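# Collect floor foam blocks into the tote by door

## Task

Find every yellow foam block lying on this room's floor and place each one fully inside the tote near the door. Blocks resting on the desks must stay exactly where they are, with the same face up. At the end the tote must stand on the floor, the robot must not have fallen or be left leaning, and nothing may count as done if it stays in place only because the robot is holding it.

## Robot and tools

ROBOT. TidyBot++: a wheeled base (0.54 m long, 0.50 m wide, 0.38 m tall) on four driven casters, carrying a single seven-joint arm with a two-finger gripper. The shoulder sits 0.12 m ahead of the base centre and 0.68 m above the floor. Cameras: base_camera (fixed on the base, looking forward and down) and wrist_camera (on the hand, looking where the hand points). At the start the arm is folded, hand pointing down; folded, the hand reaches up to 0.08 m beyond the base front and the elbow up to 1.15 m high.

FRAMES. Base frame: origin on the floor below the base centre, x forward, y left, z up. hand_pose is reported in this frame and is the point between the finger pads; its z axis runs out along the fingers, its y axis is the closing direction. The odometry frame is the base frame as it was when the scene began. Heading is positive to the left, range -3.142 to 3.142. base_tilt is in degrees, positive when leaning forward or right.

TOOLS.
execute_actions(actions, cameras): actions is a list holding zero or one action. An empty list only reports state and images. One action may contain:
- base: exactly one key, a relative move from where the base last measured itself: translate_m (metres, forward positive, -2 to 2), strafe_m (metres, left positive, -2 to 2) or rotate_rad (radians, counter-clockwise from above positive, -6.3 to 6.3). Moves that would take longer than 8.667 s are refused.
- joints: absolute targets by name, one value each: joint_1_rad to joint_7_rad in radians, gripper_pos from 0 (open, about 85 mm gap) to 1 (closed). Ranges: joint_2_rad ±2.249, joint_4_rad ±2.579, joint_6_rad ±2.099; joints 1, 3, 5, 7 are unlimited but go the short way, so turn them in steps below half a revolution. joint_1_rad positive turns the arm clockwise seen from above, opposite to rotate_rad. joint_7_rad at 1.57 with the hand down opens the fingers toward the robot's left and right.
- speeds: optional caps for this action only: translate_m and strafe_m 0.05 to 0.5 m/s, rotate_rad 0.1 to 1.57 rad/s (the maxima are the defaults).
Base and joint motions begin together. Any action is limited to 15 s. Unknown keys or values out of range cause the whole call to be rejected with no motion. cameras: a list of base_camera, wrist_camera or all; omitted/null means all, [] means none.
wait(seconds): 0 to 10 s of idling with no new command; returns state and images.
zoom_image(camera, region): enlarges part of the latest full image of base_camera or wrist_camera; region is [x0, y0, x1, y1] in pixels from the top-left, at most 504 by 504.
read_manual(section): returns only licence texts; moves nothing.
finished_scene(scene): closes the current scene (give its number) once the robot has held the last command; irreversible, and it reports success. Replying without any tool call ends everything.

ARM GEOMETRY. Upper arm 0.42 m, forearm 0.31 m, hand 0.31 m. With joint_1_rad 0, joint_3_rad 3.14, joint_5_rad 0 the arm moves in the vertical plane of the base x axis; angles from vertical (forward positive) are upper arm = joint_2_rad, forearm = joint_2_rad - joint_4_rad, hand = that minus joint_6_rad. Forward reach from the shoulder is the sum of length times sine; height above it the sum of length times cosine. A downward hand reaches at most about 0.94 m above the floor, and only near the base. Closed fingertips stick out about 20 mm past the hand point.

RESULT LINES. base_status and joint_status tell how each motion ended: done, off_target (resting away from target, maybe still pushing), contact_stop, time_out, not_followed. joint command not followed with a cause means the self-collision check held back the arm targets (the gripper still moves); withheld targets may be retried each action. There is no check against hitting the base. For the gripper, done at 1 means it closed on nothing; off_target means it is holding something at the shown reading. on_its_own lists motion not commanded by this call. motor_effort gives percent of maximum, peak in brackets, with fixed offsets and noise. Motor temperatures are listed per arm joint; MOTOR HOT appears from 60 °C, and at 75 °C an OVER-TEMPERATURE FAULT lets the arm sink (keys say limit_stop_at_motor_heat; resend targets). ARM HIT means the arm struck the base or itself. A torque sensor over its limit (104.5 N m joints 1-4, 51.3 N m joints 5-7) freezes the arm and gripper for 10 s and skips the rest of the call; the base keeps going.

ACCURACY. Odometry counts wheel turns, so slip looks like travel, and it drifts a few centimetres and degrees over many moves. A blocked base can report done while short. Joint friction leaves the hand 1-2 cm off; fix by sending previous command plus (wanted minus read). Held loads make the arm sag; never command a joint to its own reading while holding something. Trust images over hand_pose. The robot keeps executing the last command while you think.

AVOID. Dropping, slamming or pushing hard; driving while the arm is snagged above about 0.8 m (tipping risk); side forces on a raised hand; fingers jammed into the floor; disturbing desk blocks or the tote; leaving the robot tilted.

Each tool is called after "Emit:" as name(argument=value, ...) on one line, values as JSON.

## Session

Emit:
execute_actions(actions=[])

Scene clock: 0.00 s.
Motor temperatures (°C, as the motors report them): [35 36 32 38 36 44 44]
base_odometry: x=+0.000 y=+0.000 heading=+0.000 (m, m, rad; odometry frame)
base_tilt: forward=+0.4 right=-0.1 (deg)
base_status: not commanded
joint_positions: joint_1_rad=-0.030 joint_2_rad=-0.353 joint_3_rad=+3.104 joint_4_rad=-2.547 joint_5_rad=+0.049 joint_6_rad=-0.855 joint_7_rad=+1.599 gripper_pos=+0.000
joint_status: not commanded
motor_effort: joint_1_rad=+0 joint_2_rad=-2 joint_3_rad=+1 joint_4_rad=+15 joint_5_rad=+1 joint_6_rad=+1 joint_7_rad=-1 (%)
hand_pose: x=+0.2579 y=-0.0023 z=+0.5834 quat_wxyz=(+0.025, +0.997, +0.062, +0.047) (m; base frame)
pictures: base_camera, wrist_camera
Images, in order (width x height): base_camera 644x364, wrist_camera 644x476.

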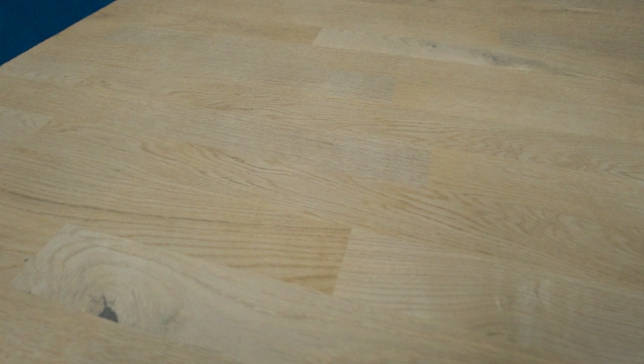

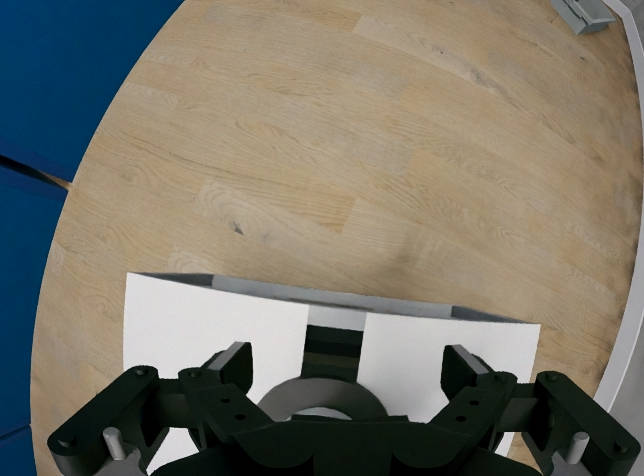

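Emit:
execute_actions(actions=[{"joints":{"joint_6_rad":0.3}}], cameras=["wrist_camera"])

Emit:
execute_actions(actions=[{"base":{"rotate_rad":-1.57}}], cameras=["wrist_camera"])

Emit:
execute_actions(actions=[{"base":{"rotate_rad":-1.57}}], cameras=["wrist_camera"])

Emit:
execute_actions(actions=[{"base":{"rotate_rad":-1.57}}], cameras=["wrist_camera"])

Scene clock: 14.03 s.
Motor temperatures (°C, as the motors report them): [35 36 32 38 36 44 44]
base_odometry: x=+0.000 y=+0.000 heading=+0.000 (m, m, rad; odometry frame)
base_tilt: forward=+0.4 right=-0.1 (deg)
base_status: not commanded
joint_positions: joint_1_rad=-0.030 joint_2_rad=-0.353 joint_3_rad=+3.104 joint_4_rad=-2.546 joint_5_rad=+0.049 joint_6_rad=+0.300 joint_7_rad=+1.599 gripper_pos=+0.000
joint_status: all done
motor_effort: joint_1_rad=-1(0) joint_2_rad=-7(7) joint_3_rad=+1(1) joint_4_rad=+20(20) joint_5_rad=+0(0) joint_6_rad=+8(9) joint_7_rad=+0(1) (%)
hand_pose: x=+0.5225 y=+0.0337 z=+0.7946 quat_wxyz=(+0.002, +0.809, +0.065, +0.584) (m; base frame)
pictures: wrist_camera
camera_calibration (this result's frames):
wrist_camera: T_world_to_cam=[[0.124194, -0.988614, 0.0849561, -0.093651], [-0.332902, -0.122171, -0.935014, 0.977729], [0.934747, 0.0878413, -0.344284, -0.0812831], [0, 0, 0, 1]] pos_world=[0.413098, 0.034005, 0.894162]
Images, in order (width x height): wrist_camera 644x476.

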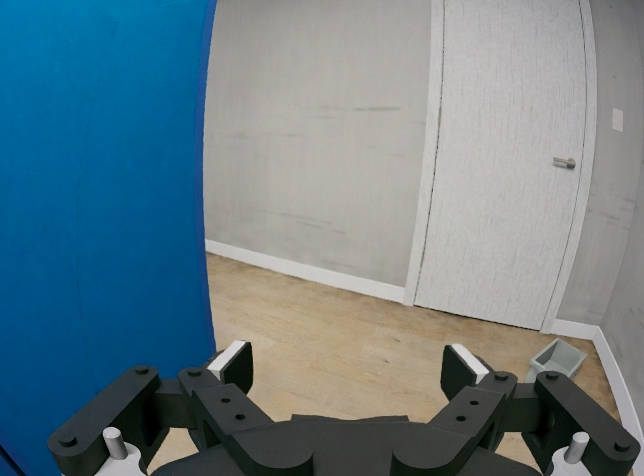

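Scene clock: 16.33 s.
Motor temperatures (°C, as the motors report them): [35 36 32 38 36 44 44]
base_odometry: x=+0.000 y=+0.000 heading=-1.569 (m, m, rad; odometry frame)
base_tilt: forward=+0.4 right=-0.1 (deg)
base_status: done
joint_positions: joint_1_rad=-0.030 joint_2_rad=-0.353 joint_3_rad=+3.104 joint_4_rad=-2.546 joint_5_rad=+0.049 joint_6_rad=+0.300 joint_7_rad=+1.599 gripper_pos=+0.000
joint_status: not commanded
motor_effort: joint_1_rad=+0(1) joint_2_rad=-7(8) joint_3_rad=+1(2) joint_4_rad=+20(20) joint_5_rad=+0(0) joint_6_rad=+8(8) joint_7_rad=+0(1) (%)
hand_pose: x=+0.5225 y=+0.0336 z=+0.7946 quat_wxyz=(+0.002, +0.809, +0.065, +0.584) (m; base frame)
pictures: wrist_camera
camera_calibration (this result's frames):
wrist_camera: T_world_to_cam=[[0.124131, -0.988624, 0.0849324, -0.0936274], [-0.33291, -0.122127, -0.935016, 0.977732], [0.934752, 0.0877896, -0.344283, -0.081285], [0, 0, 0, 1]] pos_world=[0.413101, 0.0339812, 0.894163]
Images, in order (width x height): wrist_camera 644x476.

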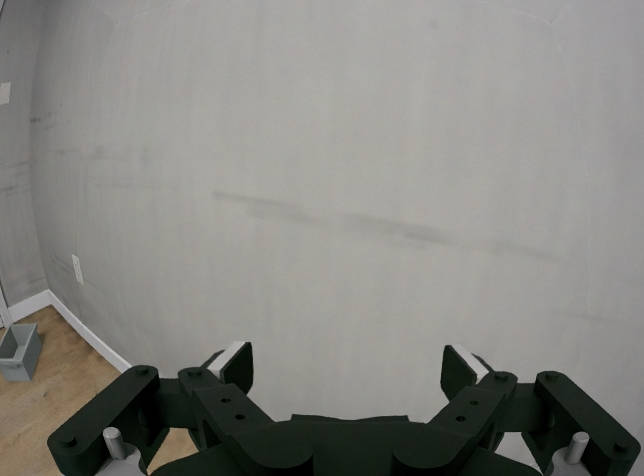

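Scene clock: 18.63 s.
Motor temperatures (°C, as the motors report them): [35 36 32 38 36 44 44]
base_odometry: x=+0.000 y=+0.000 heading=-3.138 (m, m, rad; odometry frame)
base_tilt: forward=+0.5 right=-0.1 (deg)
base_status: done
joint_positions: joint_1_rad=-0.030 joint_2_rad=-0.353 joint_3_rad=+3.104 joint_4_rad=-2.546 joint_5_rad=+0.049 joint_6_rad=+0.300 joint_7_rad=+1.599 gripper_pos=+0.000
joint_status: not commanded
motor_effort: joint_1_rad=-1(1) joint_2_rad=-7(8) joint_3_rad=+1(2) joint_4_rad=+20(20) joint_5_rad=+0(0) joint_6_rad=+8(9) joint_7_rad=-1(1) (%)
hand_pose: x=+0.5225 y=+0.0336 z=+0.7946 quat_wxyz=(+0.002, +0.809, +0.065, +0.584) (m; base frame)
pictures: wrist_camera
camera_calibration (this result's frames):
wrist_camera: T_world_to_cam=[[0.12406, -0.988635, 0.0849064, -0.0936013], [-0.33292, -0.122079, -0.935019, 0.977736], [0.934759, 0.0877318, -0.344281, -0.0812877], [0, 0, 0, 1]] pos_world=[0.413104, 0.0339546, 0.894164]
Images, in order (width x height): wrist_camera 644x476.

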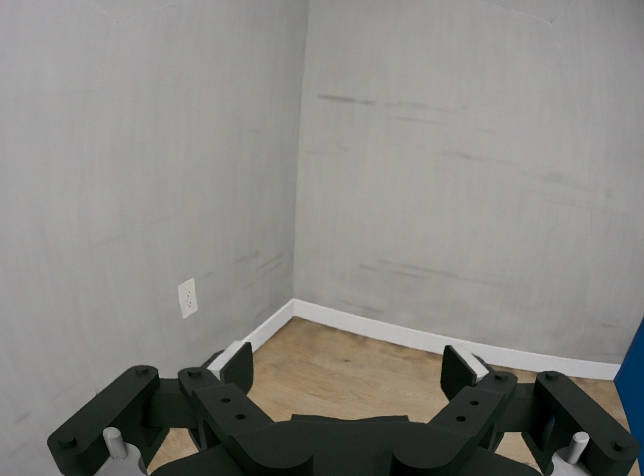

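Scene clock: 20.93 s.
Motor temperatures (°C, as the motors report them): [35 36 32 38 36 44 44]
base_odometry: x=+0.000 y=+0.000 heading=+1.576 (m, m, rad; odometry frame)
base_tilt: forward=+0.4 right=-0.1 (deg)
base_status: done
joint_positions: joint_1_rad=-0.030 joint_2_rad=-0.353 joint_3_rad=+3.104 joint_4_rad=-2.546 joint_5_rad=+0.049 joint_6_rad=+0.300 joint_7_rad=+1.599 gripper_pos=+0.000
joint_status: not commanded
motor_effort: joint_1_rad=-1(0) joint_2_rad=-7(8) joint_3_rad=+1(3) joint_4_rad=+19(19) joint_5_rad=+0(1) joint_6_rad=+8(8) joint_7_rad=-1(1) (%)
hand_pose: x=+0.5225 y=+0.0336 z=+0.7946 quat_wxyz=(+0.002, +0.809, +0.065, +0.584) (m; base frame)
pictures: wrist_camera
camera_calibration (this result's frames):
wrist_camera: T_world_to_cam=[[0.123993, -0.988646, 0.0848816, -0.0935766], [-0.332929, -0.122033, -0.935022, 0.97774], [0.934764, 0.087677, -0.34428, -0.0812902], [0, 0, 0, 1]] pos_world=[0.413107, 0.0339293, 0.894165]
Images, in order (width x height): wrist_camera 644x476.

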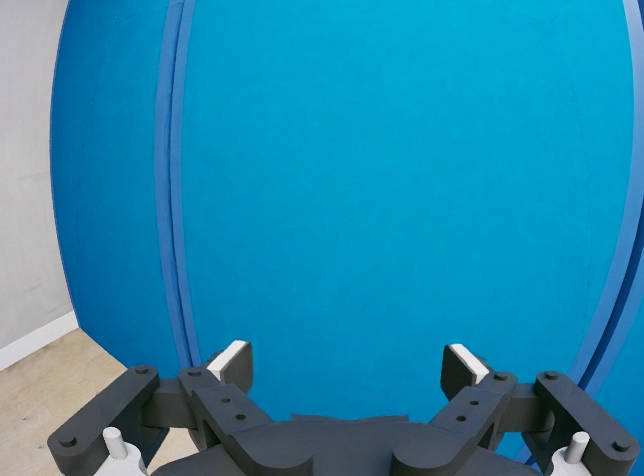

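Emit:
execute_actions(actions=[{"base":{"rotate_rad":-1.9}}], cameras=[])

Emit:
execute_actions(actions=[{"base":{"translate_m":1.3}}], cameras=["wrist_camera"])

Emit:
execute_actions(actions=[{"base":{"rotate_rad":1.57}}])

Scene clock: 30.83 s.
Motor temperatures (°C, as the motors report them): [35 36 32 38 36 44 44]
base_odometry: x=+0.000 y=+0.000 heading=-0.323 (m, m, rad; odometry frame)
base_tilt: forward=+0.4 right=-0.1 (deg)
base_status: done
joint_positions: joint_1_rad=-0.030 joint_2_rad=-0.353 joint_3_rad=+3.104 joint_4_rad=-2.546 joint_5_rad=+0.049 joint_6_rad=+0.300 joint_7_rad=+1.599 gripper_pos=+0.000
joint_status: not commanded
motor_effort: joint_1_rad=-1(0) joint_2_rad=-7(8) joint_3_rad=+1(2) joint_4_rad=+20(19) joint_5_rad=+0(1) joint_6_rad=+8(8) joint_7_rad=-1(1) (%)
hand_pose: x=+0.5225 y=+0.0336 z=+0.7946 quat_wxyz=(+0.002, +0.809, +0.065, +0.584) (m; base frame)
pictures: none
No camera images: the call's "cameras" was empty. Leave "cameras" out to get every camera's image.

Scene clock: 34.80 s.
Motor temperatures (°C, as the motors report them): [35 36 32 38 36 44 44]
base_odometry: x=+1.232 y=-0.415 heading=-0.324 (m, m, rad; odometry frame)
base_tilt: forward=+0.4 right=-0.1 (deg)
base_status: done
joint_positions: joint_1_rad=-0.030 joint_2_rad=-0.353 joint_3_rad=+3.104 joint_4_rad=-2.546 joint_5_rad=+0.049 joint_6_rad=+0.300 joint_7_rad=+1.599 gripper_pos=+0.000
joint_status: not commanded
motor_effort: joint_1_rad=-1(0) joint_2_rad=-7(9) joint_3_rad=+1(2) joint_4_rad=+20(21) joint_5_rad=+0(0) joint_6_rad=+8(8) joint_7_rad=+0(1) (%)
hand_pose: x=+0.5225 y=+0.0336 z=+0.7946 quat_wxyz=(+0.002, +0.809, +0.065, +0.584) (m; base frame)
pictures: wrist_camera
camera_calibration (this result's frames):
wrist_camera: T_world_to_cam=[[0.123991, -0.988646, 0.0848834, -0.0935776], [-0.332909, -0.122032, -0.935029, 0.977742], [0.934771, 0.0876772, -0.34426, -0.0813044], [0, 0, 0, 1]] pos_world=[0.413103, 0.0339292, 0.894171]
Images, in order (width x height): wrist_camera 644x476.

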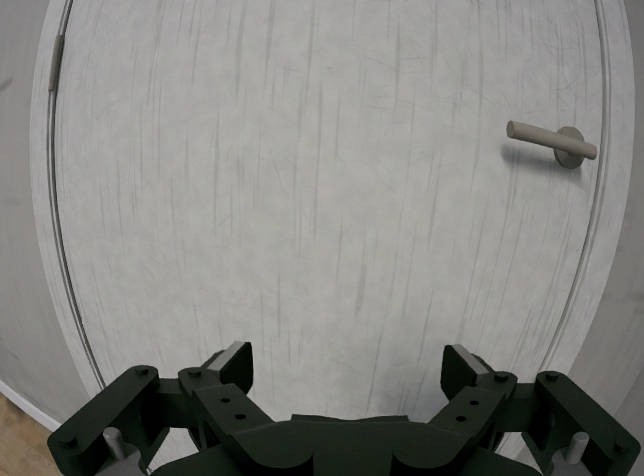

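Scene clock: 37.10 s.
Motor temperatures (°C, as the motors report them): [35 36 32 38 36 44 44]
base_odometry: x=+1.232 y=-0.415 heading=+1.245 (m, m, rad; odometry frame)
base_tilt: forward=+0.4 right=-0.1 (deg)
base_status: done
joint_positions: joint_1_rad=-0.030 joint_2_rad=-0.353 joint_3_rad=+3.104 joint_4_rad=-2.546 joint_5_rad=+0.049 joint_6_rad=+0.300 joint_7_rad=+1.599 gripper_pos=+0.000
joint_status: not commanded
motor_effort: joint_1_rad=+0(2) joint_2_rad=-7(8) joint_3_rad=+1(2) joint_4_rad=+20(20) joint_5_rad=+0(0) joint_6_rad=+8(8) joint_7_rad=-1(0) (%)
hand_pose: x=+0.5225 y=+0.0336 z=+0.7946 quat_wxyz=(+0.002, +0.809, +0.065, +0.584) (m; base frame)
pictures: base_camera, wrist_camera
camera_calibration (this result's frames):
wrist_camera: T_world_to_cam=[[0.124011, -0.988643, 0.0848911, -0.0935851], [-0.332907, -0.122046, -0.935028, 0.977741], [0.93477, 0.0876932, -0.344261, -0.0813036], [0, 0, 0, 1]] pos_world=[0.413102, 0.0339367, 0.894171]
Images, in order (width x height): base_camera 644x364, wrist_camera 644x476.

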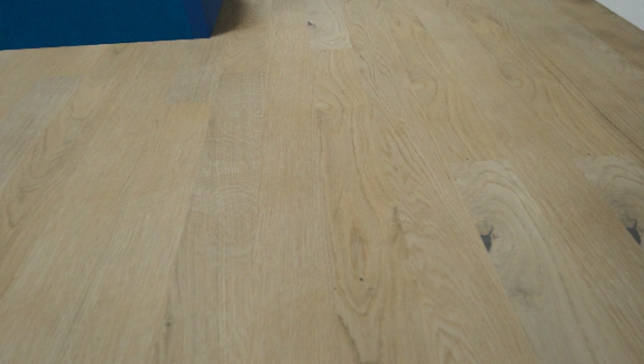

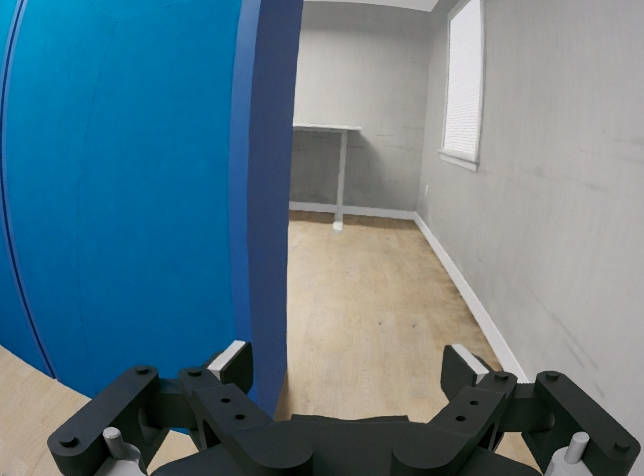

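Emit:
execute_actions(actions=[{"base":{"strafe_m":-0.2}}], cameras=[])

Emit:
execute_actions(actions=[{"base":{"translate_m":1.7}}], cameras=["base_camera"])

Emit:
execute_actions(actions=[{"base":{"rotate_rad":1.0},"joints":{"joint_6_rad":0.0}}])

Scene clock: 47.23 s.
Motor temperatures (°C, as the motors report them): [35 36 32 38 36 44 44]
base_odometry: x=+1.422 y=-0.479 heading=+1.246 (m, m, rad; odometry frame)
base_tilt: forward=+0.4 right=-0.1 (deg)
base_status: done
joint_positions: joint_1_rad=-0.030 joint_2_rad=-0.353 joint_3_rad=+3.104 joint_4_rad=-2.546 joint_5_rad=+0.049 joint_6_rad=+0.300 joint_7_rad=+1.599 gripper_pos=+0.000
joint_status: not commanded
motor_effort: joint_1_rad=-1(1) joint_2_rad=-7(7) joint_3_rad=+1(3) joint_4_rad=+19(19) joint_5_rad=+0(0) joint_6_rad=+8(8) joint_7_rad=+0(1) (%)
hand_pose: x=+0.5225 y=+0.0335 z=+0.7946 quat_wxyz=(+0.002, +0.809, +0.065, +0.584) (m; base frame)
pictures: none
No camera images: the call's "cameras" was empty. Leave "cameras" out to get every camera's image.

Scene clock: 52.00 s.
Motor temperatures (°C, as the motors report them): [35 36 32 38 36 44 44]
base_odometry: x=+1.966 y=+1.132 heading=+1.246 (m, m, rad; odometry frame)
base_tilt: forward=+0.4 right=-0.1 (deg)
base_status: done
joint_positions: joint_1_rad=-0.030 joint_2_rad=-0.353 joint_3_rad=+3.104 joint_4_rad=-2.546 joint_5_rad=+0.049 joint_6_rad=+0.300 joint_7_rad=+1.599 gripper_pos=+0.000
joint_status: not commanded
motor_effort: joint_1_rad=-1(1) joint_2_rad=-7(9) joint_3_rad=+1(2) joint_4_rad=+19(21) joint_5_rad=+0(0) joint_6_rad=+8(9) joint_7_rad=-1(1) (%)
hand_pose: x=+0.5226 y=+0.0336 z=+0.7945 quat_wxyz=(+0.002, +0.809, +0.065, +0.584) (m; base frame)
pictures: base_camera
Images, in order (width x height): base_camera 644x364.

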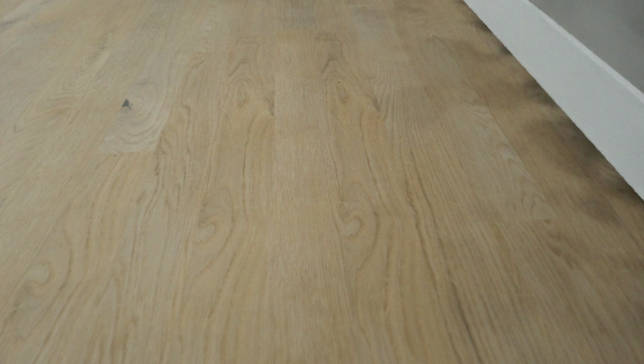

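Scene clock: 53.87 s.
Motor temperatures (°C, as the motors report them): [35 36 32 38 36 44 44]
base_odometry: x=+1.966 y=+1.132 heading=+2.245 (m, m, rad; odometry frame)
base_tilt: forward=+0.4 right=-0.1 (deg)
base_status: done
joint_positions: joint_1_rad=-0.030 joint_2_rad=-0.352 joint_3_rad=+3.104 joint_4_rad=-2.549 joint_5_rad=+0.049 joint_6_rad=+0.001 joint_7_rad=+1.599 gripper_pos=+0.000
joint_status: all done
motor_effort: joint_1_rad=-1(2) joint_2_rad=-6(7) joint_3_rad=+1(2) joint_4_rad=+19(21) joint_5_rad=+0(0) joint_6_rad=+7(8) joint_7_rad=-1(1) (%)
hand_pose: x=+0.4796 y=+0.0252 z=+0.7100 quat_wxyz=(+0.009, +0.888, +0.066, +0.455) (m; base frame)
pictures: base_camera, wrist_camera
camera_calibration (this result's frames):
wrist_camera: T_world_to_cam=[[0.132402, -0.98844, 0.0738626, -0.0855787], [-0.597207, -0.139026, -0.789946, 0.907552], [0.791084, 0.0604793, -0.608711, 0.187796], [0, 0, 0, 1]] pos_world=[0.404765, 0.0302262, 0.837552]
Images, in order (width x height): base_camera 644x364, wrist_camera 644x476.

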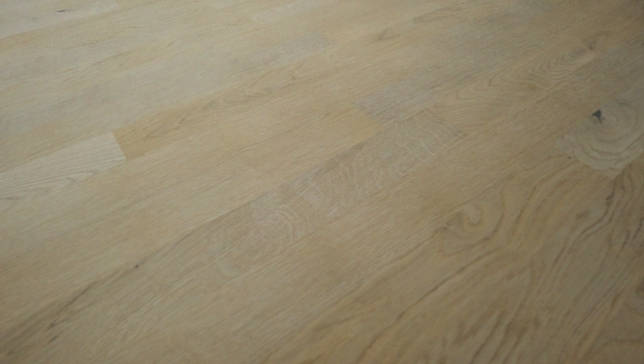

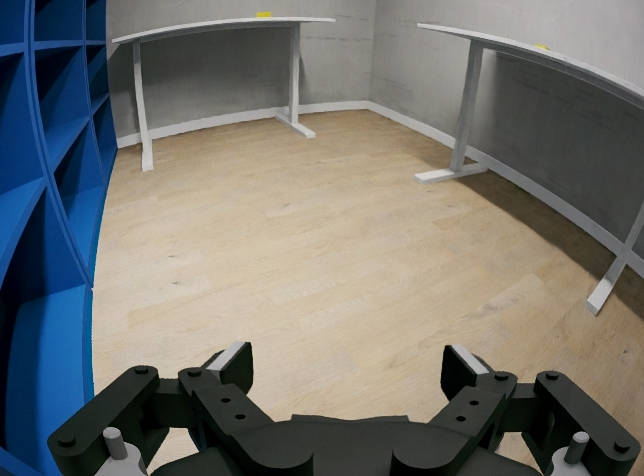

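Emit:
execute_actions(actions=[{"base":{"rotate_rad":-1.2}}])

Emit:
execute_actions(actions=[{"base":{"rotate_rad":2.4}}])

Scene clock: 67.27 s.
Motor temperatures (°C, as the motors report them): [35 36 32 38 36 44 44]
base_odometry: x=+1.966 y=+1.132 heading=+1.046 (m, m, rad; odometry frame)
base_tilt: forward=+0.4 right=-0.1 (deg)
base_status: done
joint_positions: joint_1_rad=-0.030 joint_2_rad=-0.352 joint_3_rad=+3.104 joint_4_rad=-2.549 joint_5_rad=+0.049 joint_6_rad=+0.001 joint_7_rad=+1.599 gripper_pos=+0.000
joint_status: not commanded
motor_effort: joint_1_rad=-1(2) joint_2_rad=-6(7) joint_3_rad=+1(2) joint_4_rad=+19(19) joint_5_rad=+0(0) joint_6_rad=+7(7) joint_7_rad=-1(1) (%)
hand_pose: x=+0.4796 y=+0.0252 z=+0.7100 quat_wxyz=(+0.009, +0.888, +0.066, +0.455) (m; base frame)
pictures: base_camera, wrist_camera
camera_calibration (this result's frames):
wrist_camera: T_world_to_cam=[[0.132367, -0.988446, 0.0738495, -0.0855656], [-0.597212, -0.138994, -0.789948, 0.907554], [0.791086, 0.0604591, -0.60871, 0.187795], [0, 0, 0, 1]] pos_world=[0.404767, 0.030214, 0.837553]
Images, in order (width x height): base_camera 644x364, wrist_camera 644x476.

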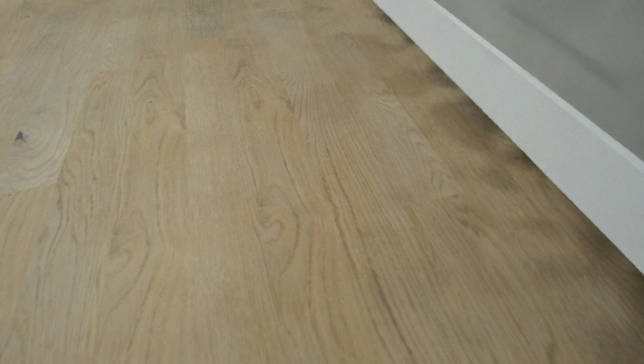

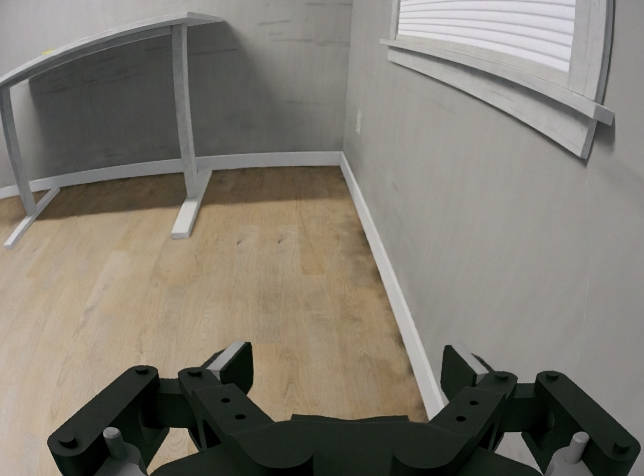

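Scene clock: 70.20 s.
Motor temperatures (°C, as the motors report them): [35 36 32 38 36 44 44]
base_odometry: x=+1.966 y=+1.132 heading=-2.838 (m, m, rad; odometry frame)
base_tilt: forward=+0.4 right=-0.1 (deg)
base_status: done
joint_positions: joint_1_rad=-0.030 joint_2_rad=-0.352 joint_3_rad=+3.104 joint_4_rad=-2.549 joint_5_rad=+0.049 joint_6_rad=+0.001 joint_7_rad=+1.599 gripper_pos=+0.000
joint_status: not commanded
motor_effort: joint_1_rad=-1(1) joint_2_rad=-6(7) joint_3_rad=+1(3) joint_4_rad=+19(19) joint_5_rad=+0(0) joint_6_rad=+7(7) joint_7_rad=-1(1) (%)
hand_pose: x=+0.4796 y=+0.0252 z=+0.7100 quat_wxyz=(+0.009, +0.888, +0.066, +0.455) (m; base frame)
pictures: base_camera, wrist_camera
camera_calibration (this result's frames):
wrist_camera: T_world_to_cam=[[0.13234, -0.98845, 0.0738395, -0.0855556], [-0.597217, -0.13897, -0.789949, 0.907556], [0.791087, 0.0604435, -0.60871, 0.187795], [0, 0, 0, 1]] pos_world=[0.404768, 0.0302045, 0.837553]
Images, in order (width x height): base_camera 644x364, wrist_camera 644x476.

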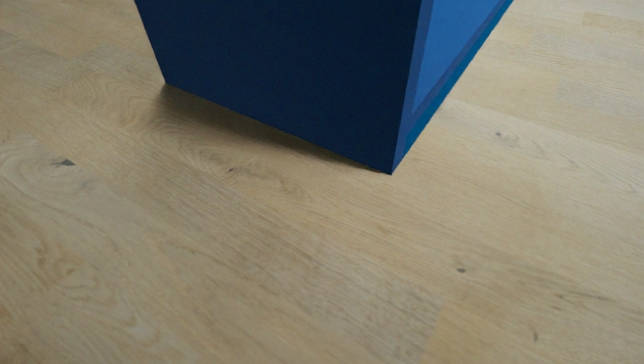

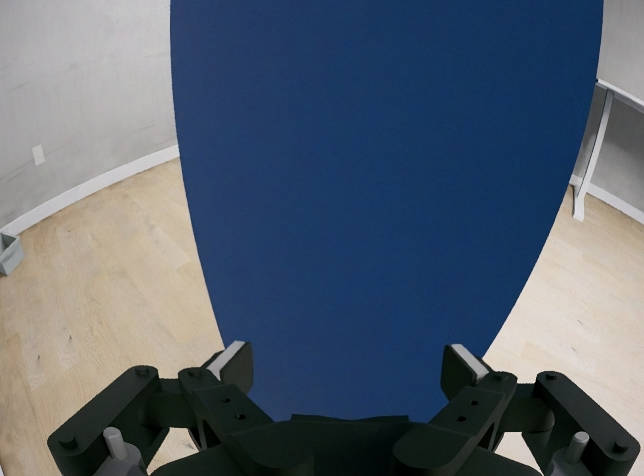

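Emit:
execute_actions(actions=[{"base":{"rotate_rad":-2.2}}], cameras=[])

Emit:
execute_actions(actions=[{"base":{"translate_m":-1.6}}], cameras=[])

Emit:
execute_actions(actions=[{"base":{"rotate_rad":1.57}}])

Emit:
execute_actions(actions=[{"base":{"rotate_rad":1.57}}])

Scene clock: 83.13 s.
Motor temperatures (°C, as the motors report them): [35 36 32 39 36 44 44]
base_odometry: x=+1.966 y=+1.132 heading=+1.246 (m, m, rad; odometry frame)
base_tilt: forward=+0.4 right=-0.1 (deg)
base_status: done
joint_positions: joint_1_rad=-0.030 joint_2_rad=-0.352 joint_3_rad=+3.104 joint_4_rad=-2.549 joint_5_rad=+0.049 joint_6_rad=+0.001 joint_7_rad=+1.599 gripper_pos=+0.000
joint_status: not commanded
motor_effort: joint_1_rad=-1(2) joint_2_rad=-6(7) joint_3_rad=+1(2) joint_4_rad=+19(19) joint_5_rad=+0(0) joint_6_rad=+7(7) joint_7_rad=+0(0) (%)
hand_pose: x=+0.4796 y=+0.0252 z=+0.7100 quat_wxyz=(+0.009, +0.888, +0.066, +0.455) (m; base frame)
pictures: none
No camera images: the call's "cameras" was empty. Leave "cameras" out to get every camera's image.

Scene clock: 87.70 s.
Motor temperatures (°C, as the motors report them): [35 36 32 39 36 44 44]
base_odometry: x=+1.453 y=-0.384 heading=+1.245 (m, m, rad; odometry frame)
base_tilt: forward=+0.4 right=+0.0 (deg)
base_status: done
joint_positions: joint_1_rad=-0.030 joint_2_rad=-0.353 joint_3_rad=+3.104 joint_4_rad=-2.549 joint_5_rad=+0.049 joint_6_rad=+0.001 joint_7_rad=+1.599 gripper_pos=+0.000
joint_status: not commanded
motor_effort: joint_1_rad=-1(1) joint_2_rad=-6(9) joint_3_rad=+1(1) joint_4_rad=+18(20) joint_5_rad=+0(0) joint_6_rad=+7(7) joint_7_rad=-1(1) (%)
hand_pose: x=+0.4796 y=+0.0252 z=+0.7102 quat_wxyz=(+0.009, +0.888, +0.066, +0.455) (m; base frame)
pictures: none
No camera images: the call's "cameras" was empty. Leave "cameras" out to get every camera's image.

Scene clock: 90.00 s.
Motor temperatures (°C, as the motors report them): [35 36 32 39 36 44 44]
base_odometry: x=+1.453 y=-0.384 heading=+2.814 (m, m, rad; odometry frame)
base_tilt: forward=+0.4 right=-0.1 (deg)
base_status: done
joint_positions: joint_1_rad=-0.030 joint_2_rad=-0.353 joint_3_rad=+3.104 joint_4_rad=-2.549 joint_5_rad=+0.049 joint_6_rad=+0.001 joint_7_rad=+1.599 gripper_pos=+0.000
joint_status: not commanded
motor_effort: joint_1_rad=+0(2) joint_2_rad=-6(7) joint_3_rad=+1(2) joint_4_rad=+19(19) joint_5_rad=+0(0) joint_6_rad=+7(7) joint_7_rad=-1(1) (%)
hand_pose: x=+0.4796 y=+0.0252 z=+0.7102 quat_wxyz=(+0.009, +0.888, +0.066, +0.455) (m; base frame)
pictures: base_camera, wrist_camera
camera_calibration (this result's frames):
wrist_camera: T_world_to_cam=[[0.132338, -0.988447, 0.0738803, -0.0855834], [-0.596962, -0.138982, -0.790139, 0.907656], [0.791279, 0.0604619, -0.608458, 0.1876], [0, 0, 0, 1]] pos_world=[0.404719, 0.0302108, 0.837644]
Images, in order (width x height): base_camera 644x364, wrist_camera 644x476.

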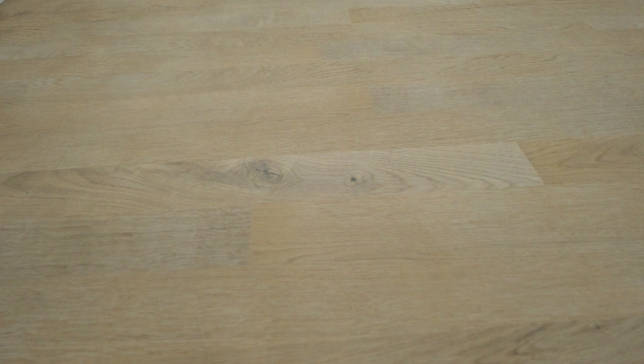

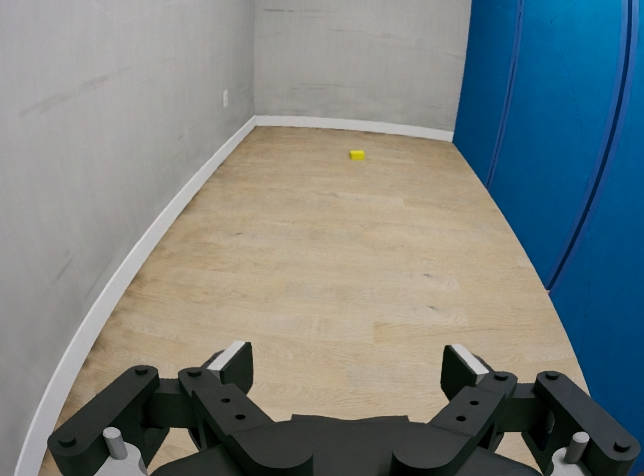

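Scene clock: 92.30 s.
Motor temperatures (°C, as the motors report them): [35 36 32 39 36 44 44]
base_odometry: x=+1.453 y=-0.383 heading=-1.900 (m, m, rad; odometry frame)
base_tilt: forward=+0.4 right=-0.1 (deg)
base_status: done
joint_positions: joint_1_rad=-0.030 joint_2_rad=-0.353 joint_3_rad=+3.104 joint_4_rad=-2.549 joint_5_rad=+0.049 joint_6_rad=+0.001 joint_7_rad=+1.599 gripper_pos=+0.000
joint_status: not commanded
motor_effort: joint_1_rad=-1(2) joint_2_rad=-6(7) joint_3_rad=+1(2) joint_4_rad=+19(19) joint_5_rad=+0(0) joint_6_rad=+7(7) joint_7_rad=-1(1) (%)
hand_pose: x=+0.4796 y=+0.0252 z=+0.7102 quat_wxyz=(+0.009, +0.888, +0.066, +0.455) (m; base frame)
pictures: base_camera, wrist_camera
camera_calibration (this result's frames):
wrist_camera: T_world_to_cam=[[0.132338, -0.988447, 0.0738804, -0.0855834], [-0.596962, -0.138982, -0.790139, 0.907656], [0.791279, 0.0604618, -0.608459, 0.1876], [0, 0, 0, 1]] pos_world=[0.404719, 0.0302108, 0.837644]
Images, in order (width x height): base_camera 644x364, wrist_camera 644x476.

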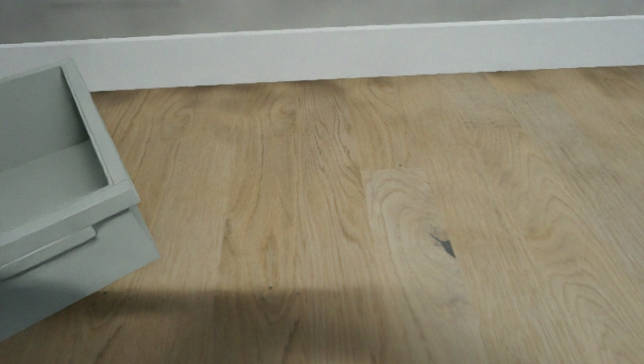

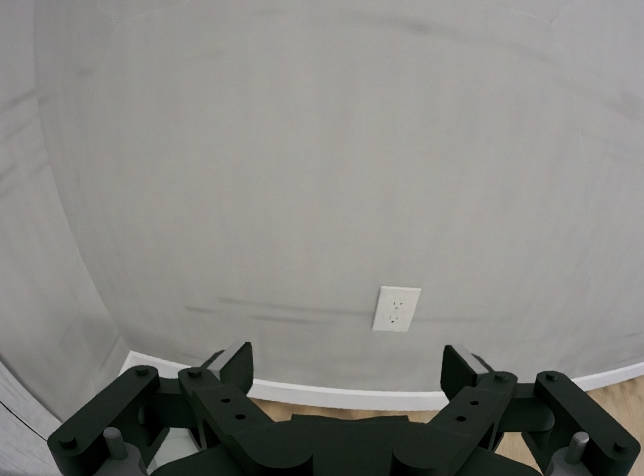

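Emit:
execute_actions(actions=[{"base":{"rotate_rad":-1.57}}], cameras=[])

Emit:
execute_actions(actions=[{"base":{"translate_m":1.75}}])

Scene clock: 101.60 s.
Motor temperatures (°C, as the motors report them): [35 36 32 39 36 44 44]
base_odometry: x=+1.453 y=-0.383 heading=+2.814 (m, m, rad; odometry frame)
base_tilt: forward=+0.4 right=-0.1 (deg)
base_status: done
joint_positions: joint_1_rad=-0.030 joint_2_rad=-0.353 joint_3_rad=+3.104 joint_4_rad=-2.549 joint_5_rad=+0.049 joint_6_rad=+0.001 joint_7_rad=+1.599 gripper_pos=+0.000
joint_status: not commanded
motor_effort: joint_1_rad=-1(0) joint_2_rad=-6(7) joint_3_rad=+1(2) joint_4_rad=+19(19) joint_5_rad=+0(0) joint_6_rad=+7(7) joint_7_rad=-1(1) (%)
hand_pose: x=+0.4796 y=+0.0252 z=+0.7102 quat_wxyz=(+0.009, +0.888, +0.066, +0.455) (m; base frame)
pictures: none
No camera images: the call's "cameras" was empty. Leave "cameras" out to get every camera's image.

Scene clock: 106.47 s.
Motor temperatures (°C, as the motors report them): [35 36 32 39 36 44 44]
base_odometry: x=-0.203 y=+0.182 heading=+2.813 (m, m, rad; odometry frame)
base_tilt: forward=+0.4 right=-0.1 (deg)
base_status: done
joint_positions: joint_1_rad=-0.030 joint_2_rad=-0.353 joint_3_rad=+3.104 joint_4_rad=-2.549 joint_5_rad=+0.049 joint_6_rad=+0.001 joint_7_rad=+1.599 gripper_pos=+0.000
joint_status: not commanded
motor_effort: joint_1_rad=-1(1) joint_2_rad=-6(9) joint_3_rad=+1(2) joint_4_rad=+19(20) joint_5_rad=+0(0) joint_6_rad=+7(8) joint_7_rad=-1(1) (%)
hand_pose: x=+0.4796 y=+0.0252 z=+0.7103 quat_wxyz=(+0.009, +0.888, +0.066, +0.456) (m; base frame)
pictures: base_camera, wrist_camera
camera_calibration (this result's frames):
wrist_camera: T_world_to_cam=[[0.132309, -0.988448, 0.0739218, -0.0856081], [-0.596645, -0.138973, -0.79038, 0.907783], [0.791523, 0.0604692, -0.608141, 0.187354], [0, 0, 0, 1]] pos_world=[0.404656, 0.030209, 0.837759]
Images, in order (width x height): base_camera 644x364, wrist_camera 644x476.

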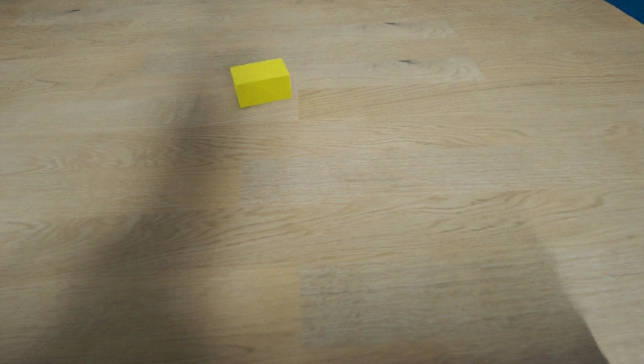

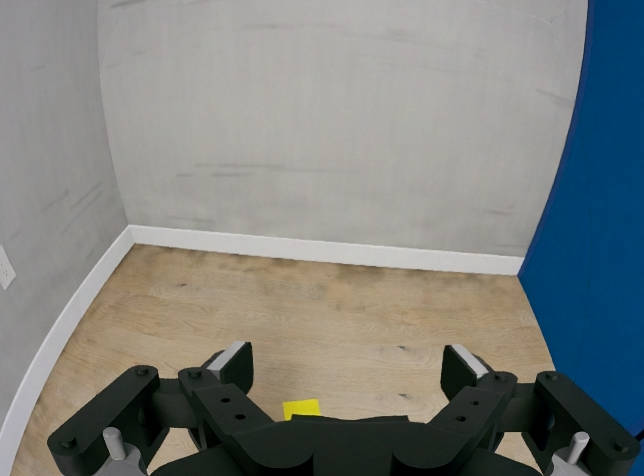

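Emit:
execute_actions(actions=[{"base":{"strafe_m":0.1},"joints":{"joint_1_rad":0,"joint_2_rad":1.4,"joint_3_rad":3.14,"joint_4_rad":-1.585,"joint_5_rad":0,"joint_6_rad":-0.155,"joint_7_rad":0.15}}], cameras=[])

Emit:
execute_actions(actions=[{"base":{"translate_m":0.2}}])

Scene clock: 124.60 s.
Motor temperatures (°C, as the motors report them): [35 36 32 39 36 44 44]
base_odometry: x=-0.236 y=+0.088 heading=+2.813 (m, m, rad; odometry frame)
base_tilt: forward=+0.5 right=-0.1 (deg)
base_status: done
joint_positions: joint_1_rad=-0.019 joint_2_rad=+1.399 joint_3_rad=+3.123 joint_4_rad=-1.601 joint_5_rad=+0.033 joint_6_rad=-0.135 joint_7_rad=+0.188 gripper_pos=+0.000
joint_status: all done
motor_effort: joint_1_rad=-1(2) joint_2_rad=-46(49) joint_3_rad=+0(2) joint_4_rad=+3(19) joint_5_rad=+0(0) joint_6_rad=+0(7) joint_7_rad=+0(1) (%)
hand_pose: x=+0.5799 y=+0.0200 z=+0.1317 quat_wxyz=(-0.008, +0.788, -0.616, -0.001) (m; base frame)
pictures: none
No camera images: the call's "cameras" was empty. Leave "cameras" out to get every camera's image.

Scene clock: 126.23 s.
Motor temperatures (°C, as the motors report them): [35 36 32 39 36 44 44]
base_odometry: x=-0.425 y=+0.152 heading=+2.814 (m, m, rad; odometry frame)
base_tilt: forward=+0.5 right=-0.1 (deg)
base_status: done
joint_positions: joint_1_rad=-0.018 joint_2_rad=+1.399 joint_3_rad=+3.124 joint_4_rad=-1.590 joint_5_rad=+0.033 joint_6_rad=-0.137 joint_7_rad=+0.188 gripper_pos=+0.000
joint_status: not commanded
motor_effort: joint_1_rad=-1(1) joint_2_rad=-46(49) joint_3_rad=-1(1) joint_4_rad=+3(5) joint_5_rad=+0(0) joint_6_rad=+0(1) joint_7_rad=-1(0) (%)
hand_pose: x=+0.5858 y=+0.0193 z=+0.1319 quat_wxyz=(-0.010, +0.787, -0.617, +0.002) (m; base frame)
pictures: base_camera, wrist_camera
camera_calibration (this result's frames):
wrist_camera: T_world_to_cam=[[-0.967331, -0.250748, -0.0373568, 0.581958], [-0.252069, 0.967031, 0.0362269, 0.180904], [0.0270413, 0.0444599, -0.998645, 0.251608], [0, 0, 0, 1]] pos_world=[0.601743, -0.0402019, 0.266453]
Images, in order (width x height): base_camera 644x364, wrist_camera 644x476.

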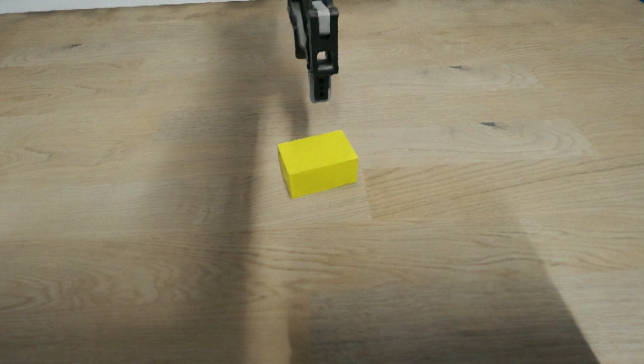

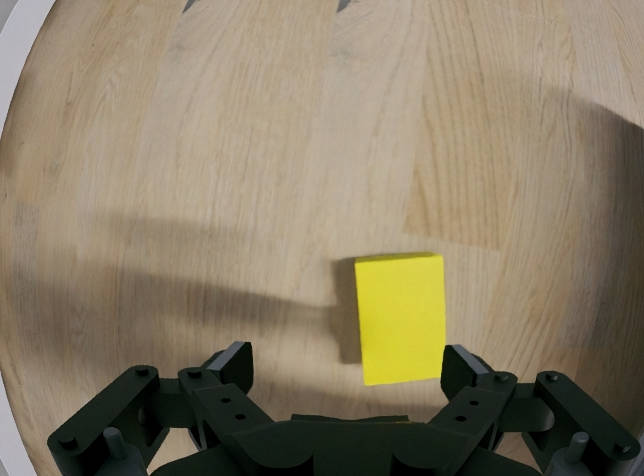

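Emit:
execute_actions(actions=[{"base":{"translate_m":-0.04},"joints":{"joint_7_rad":0.25}}], cameras=[])

Emit:
execute_actions(actions=[{"joints":{"joint_2_rad":1.63,"joint_4_rad":-1.39,"joint_6_rad":-0.12}}])

Scene clock: 136.23 s.
Motor temperatures (°C, as the motors report them): [35 36 32 39 36 44 44]
base_odometry: x=-0.387 y=+0.139 heading=+2.813 (m, m, rad; odometry frame)
base_tilt: forward=+0.5 right=-0.1 (deg)
base_status: done
joint_positions: joint_1_rad=-0.017 joint_2_rad=+1.400 joint_3_rad=+3.125 joint_4_rad=-1.589 joint_5_rad=+0.033 joint_6_rad=-0.138 joint_7_rad=+0.214 gripper_pos=+0.000
joint_status: all done
motor_effort: joint_1_rad=-1(3) joint_2_rad=-46(47) joint_3_rad=+0(1) joint_4_rad=+3(5) joint_5_rad=+0(0) joint_6_rad=+0(1) joint_7_rad=-1(1) (%)
hand_pose: x=+0.5856 y=+0.0183 z=+0.1317 quat_wxyz=(-0.009, +0.795, -0.607, +0.002) (m; base frame)
pictures: none
No camera images: the call's "cameras" was empty. Leave "cameras" out to get every camera's image.

Scene clock: 137.83 s.
Motor temperatures (°C, as the motors report them): [35 36 32 39 36 44 44]
base_odometry: x=-0.388 y=+0.139 heading=+2.813 (m, m, rad; odometry frame)
base_tilt: forward=+0.4 right=-0.1 (deg)
base_status: not commanded
joint_positions: joint_1_rad=-0.013 joint_2_rad=+1.626 joint_3_rad=+3.131 joint_4_rad=-1.394 joint_5_rad=+0.032 joint_6_rad=-0.127 joint_7_rad=+0.214 gripper_pos=+0.000
joint_status: all done
motor_effort: joint_1_rad=-1(5) joint_2_rad=-46(48) joint_3_rad=+0(7) joint_4_rad=+3(3) joint_5_rad=+0(0) joint_6_rad=+0(8) joint_7_rad=-1(1) (%)
hand_pose: x=+0.5755 y=+0.0128 z=+0.0355 quat_wxyz=(-0.001, +0.792, -0.610, -0.004) (m; base frame)
pictures: base_camera, wrist_camera
camera_calibration (this result's frames):
wrist_camera: T_world_to_cam=[[-0.963446, -0.267404, -0.0163492, 0.563992], [-0.267828, 0.962829, 0.0350559, 0.197255], [0.00636736, 0.0381532, -0.999252, 0.167831], [0, 0, 0, 1]] pos_world=[0.595138, -0.0455121, 0.170012]
Images, in order (width x height): base_camera 644x364, wrist_camera 644x476.

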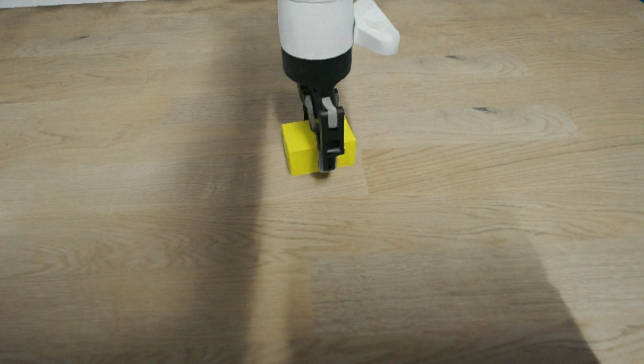

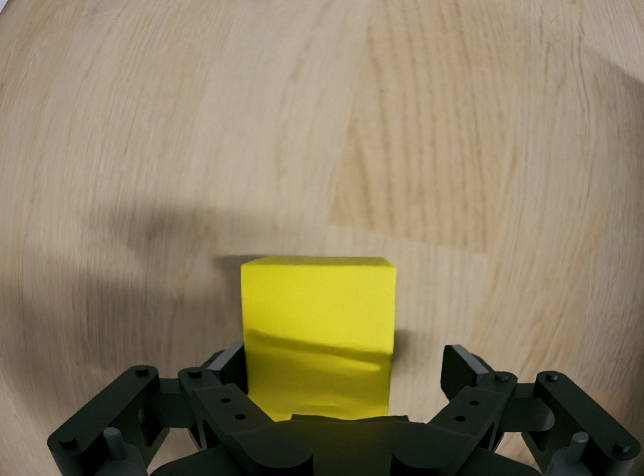

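Emit:
execute_actions(actions=[{"joints":{"gripper_pos":1}}], cameras=[])

Emit:
execute_actions(actions=[{"joints":{"joint_2_rad":0.9,"joint_4_rad":-1.9,"joint_6_rad":-0.34,"gripper_pos":1}}], cameras=[])

Emit:
execute_actions(actions=[{"base":{"rotate_rad":3.0}}], cameras=[])

Emit:
execute_actions(actions=[{"base":{"translate_m":1.7}}])

Scene clock: 152.97 s.
Motor temperatures (°C, as the motors report them): [35 37 32 39 36 44 44]
base_odometry: x=-0.388 y=+0.139 heading=+2.813 (m, m, rad; odometry frame)
base_tilt: forward=+0.5 right=-0.1 (deg)
base_status: not commanded
joint_positions: joint_1_rad=-0.013 joint_2_rad=+1.623 joint_3_rad=+3.131 joint_4_rad=-1.394 joint_5_rad=+0.032 joint_6_rad=-0.129 joint_7_rad=+0.214 gripper_pos=+0.391
joint_status: gripper_pos off_target (ended at +0.391, target +1.000)
motor_effort: joint_1_rad=-1(1) joint_2_rad=-45(47) joint_3_rad=+0(0) joint_4_rad=+4(8) joint_5_rad=+0(0) joint_6_rad=+2(5) joint_7_rad=+0(1) (%)
hand_pose: x=+0.5769 y=+0.0128 z=+0.0369 quat_wxyz=(-0.001, +0.792, -0.610, -0.004) (m; base frame)
pictures: none
No camera images: the call's "cameras" was empty. Leave "cameras" out to get every camera's image.

Scene clock: 154.97 s.
Motor temperatures (°C, as the motors report them): [35 37 32 39 36 44 44]
base_odometry: x=-0.388 y=+0.139 heading=+2.813 (m, m, rad; odometry frame)
base_tilt: forward=+0.4 right=-0.1 (deg)
base_status: not commanded
joint_positions: joint_1_rad=-0.013 joint_2_rad=+0.909 joint_3_rad=+3.131 joint_4_rad=-1.888 joint_5_rad=+0.032 joint_6_rad=-0.321 joint_7_rad=+0.214 gripper_pos=+0.391
joint_status: gripper_pos off_target (ended at +0.391, target +1.000); the others done
motor_effort: joint_1_rad=+0(1) joint_2_rad=-42(50) joint_3_rad=+0(1) joint_4_rad=+6(6) joint_5_rad=+0(0) joint_6_rad=+1(1) joint_7_rad=-1(1) (%)
hand_pose: x=+0.5646 y=+0.0100 z=+0.3335 quat_wxyz=(-0.007, +0.794, -0.608, +0.010) (m; base frame)
pictures: none
No camera images: the call's "cameras" was empty. Leave "cameras" out to get every camera's image.

Scene clock: 158.33 s.
Motor temperatures (°C, as the motors report them): [35 37 32 39 36 44 44]
base_odometry: x=-0.388 y=+0.139 heading=-0.471 (m, m, rad; odometry frame)
base_tilt: forward=+0.4 right=-0.1 (deg)
base_status: done
joint_positions: joint_1_rad=-0.005 joint_2_rad=+0.909 joint_3_rad=+3.138 joint_4_rad=-1.888 joint_5_rad=+0.031 joint_6_rad=-0.321 joint_7_rad=+0.214 gripper_pos=+0.391
joint_status: not commanded
motor_effort: joint_1_rad=+0(4) joint_2_rad=-41(41) joint_3_rad=+0(3) joint_4_rad=+6(7) joint_5_rad=+0(0) joint_6_rad=+0(1) joint_7_rad=-1(1) (%)
hand_pose: x=+0.5647 y=+0.0027 z=+0.3334 quat_wxyz=(-0.005, +0.790, -0.613, +0.012) (m; base frame)
pictures: none
No camera images: the call's "cameras" was empty. Leave "cameras" out to get every camera's image.

Scene clock: 163.10 s.
Motor temperatures (°C, as the motors report them): [35 37 32 39 36 44 44]
base_odometry: x=+1.129 y=-0.629 heading=-0.470 (m, m, rad; odometry frame)
base_tilt: forward=+0.5 right=-0.1 (deg)
base_status: done
joint_positions: joint_1_rad=-0.005 joint_2_rad=+0.908 joint_3_rad=+3.138 joint_4_rad=-1.893 joint_5_rad=+0.031 joint_6_rad=-0.323 joint_7_rad=+0.214 gripper_pos=+0.391
joint_status: not commanded
motor_effort: joint_1_rad=+0(3) joint_2_rad=-41(43) joint_3_rad=+0(1) joint_4_rad=+6(8) joint_5_rad=+0(0) joint_6_rad=+0(1) joint_7_rad=-1(0) (%)
hand_pose: x=+0.5613 y=+0.0026 z=+0.3332 quat_wxyz=(-0.003, +0.790, -0.613, +0.009) (m; base frame)
pictures: base_camera, wrist_camera
camera_calibration (this result's frames):
wrist_camera: T_world_to_cam=[[-0.965017, -0.259867, -0.0348042, 0.559381], [-0.260539, 0.965325, 0.0163252, 0.194954], [0.029355, 0.0248219, -0.999261, 0.452955], [0, 0, 0, 1]] pos_world=[0.577309, -0.0540727, 0.468906]
Images, in order (width x height): base_camera 644x364, wrist_camera 644x476.

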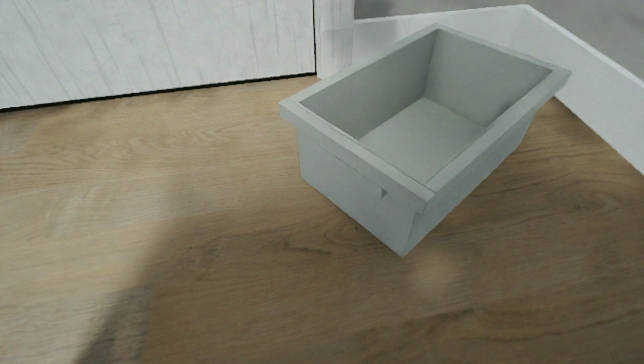

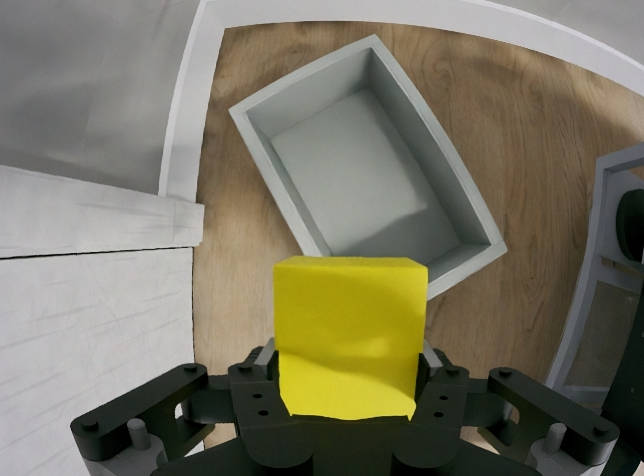

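Emit:
execute_actions(actions=[{"base":{"strafe_m":-0.13}}], cameras=[])

Emit:
execute_actions(actions=[{"joints":{"joint_2_rad":1.4,"joint_4_rad":-1.585,"joint_6_rad":-0.155,"gripper_pos":1}}])

Scene clock: 172.40 s.
Motor temperatures (°C, as the motors report them): [35 37 32 39 36 44 44]
base_odometry: x=+1.070 y=-0.745 heading=-0.470 (m, m, rad; odometry frame)
base_tilt: forward=+0.5 right=-0.1 (deg)
base_status: done
joint_positions: joint_1_rad=+0.004 joint_2_rad=+0.908 joint_3_rad=+3.139 joint_4_rad=-1.893 joint_5_rad=+0.031 joint_6_rad=-0.324 joint_7_rad=+0.214 gripper_pos=+0.391
joint_status: not commanded
motor_effort: joint_1_rad=-1(4) joint_2_rad=-41(42) joint_3_rad=+0(2) joint_4_rad=+6(6) joint_5_rad=+0(0) joint_6_rad=+0(1) joint_7_rad=-1(1) (%)
hand_pose: x=+0.5612 y=-0.0022 z=+0.3332 quat_wxyz=(-0.002, +0.787, -0.617, +0.009) (m; base frame)
pictures: none
No camera images: the call's "cameras" was empty. Leave "cameras" out to get every camera's image.

Scene clock: 174.13 s.
Motor temperatures (°C, as the motors report them): [35 37 32 39 36 44 44]
base_odometry: x=+1.070 y=-0.745 heading=-0.470 (m, m, rad; odometry frame)
base_tilt: forward=+0.5 right=-0.1 (deg)
base_status: not commanded
joint_positions: joint_1_rad=+0.004 joint_2_rad=+1.402 joint_3_rad=+3.139 joint_4_rad=-1.601 joint_5_rad=+0.031 joint_6_rad=-0.176 joint_7_rad=+0.214 gripper_pos=+0.391
joint_status: gripper_pos off_target (ended at +0.391, target +1.000); the others done
motor_effort: joint_1_rad=-1(1) joint_2_rad=-46(48) joint_3_rad=+0(0) joint_4_rad=+2(6) joint_5_rad=+0(0) joint_6_rad=+0(1) joint_7_rad=-1(1) (%)
hand_pose: x=+0.5652 y=-0.0006 z=+0.1299 quat_wxyz=(+0.013, +0.787, -0.617, -0.014) (m; base frame)
pictures: base_camera, wrist_camera
camera_calibration (this result's frames):
wrist_camera: T_world_to_cam=[[-0.968136, -0.249776, 0.0180244, 0.550195], [-0.249071, 0.967878, 0.0342809, 0.193658], [-0.0260079, 0.0286992, -0.99925, 0.281057], [0, 0, 0, 1]] pos_world=[0.588208, -0.0580782, 0.264291]
Images, in order (width x height): base_camera 644x364, wrist_camera 644x476.

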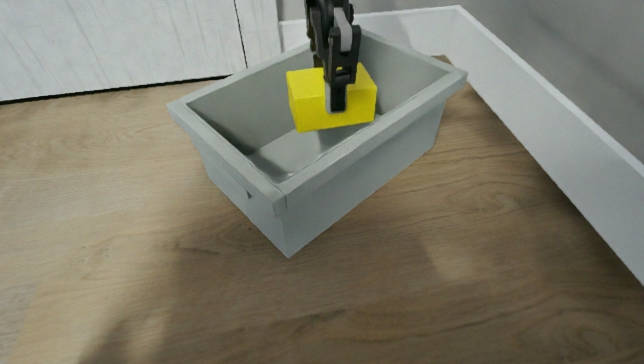

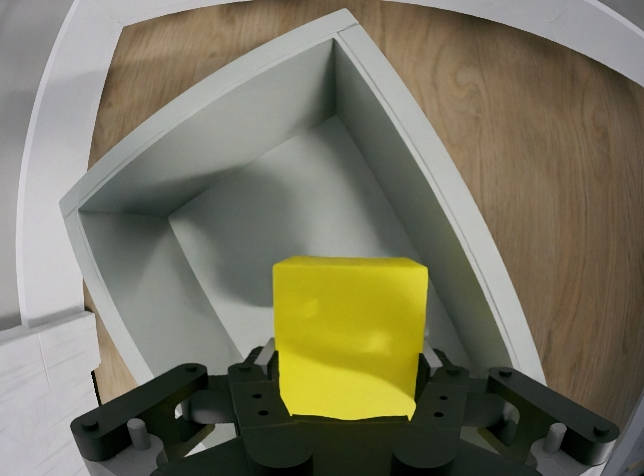

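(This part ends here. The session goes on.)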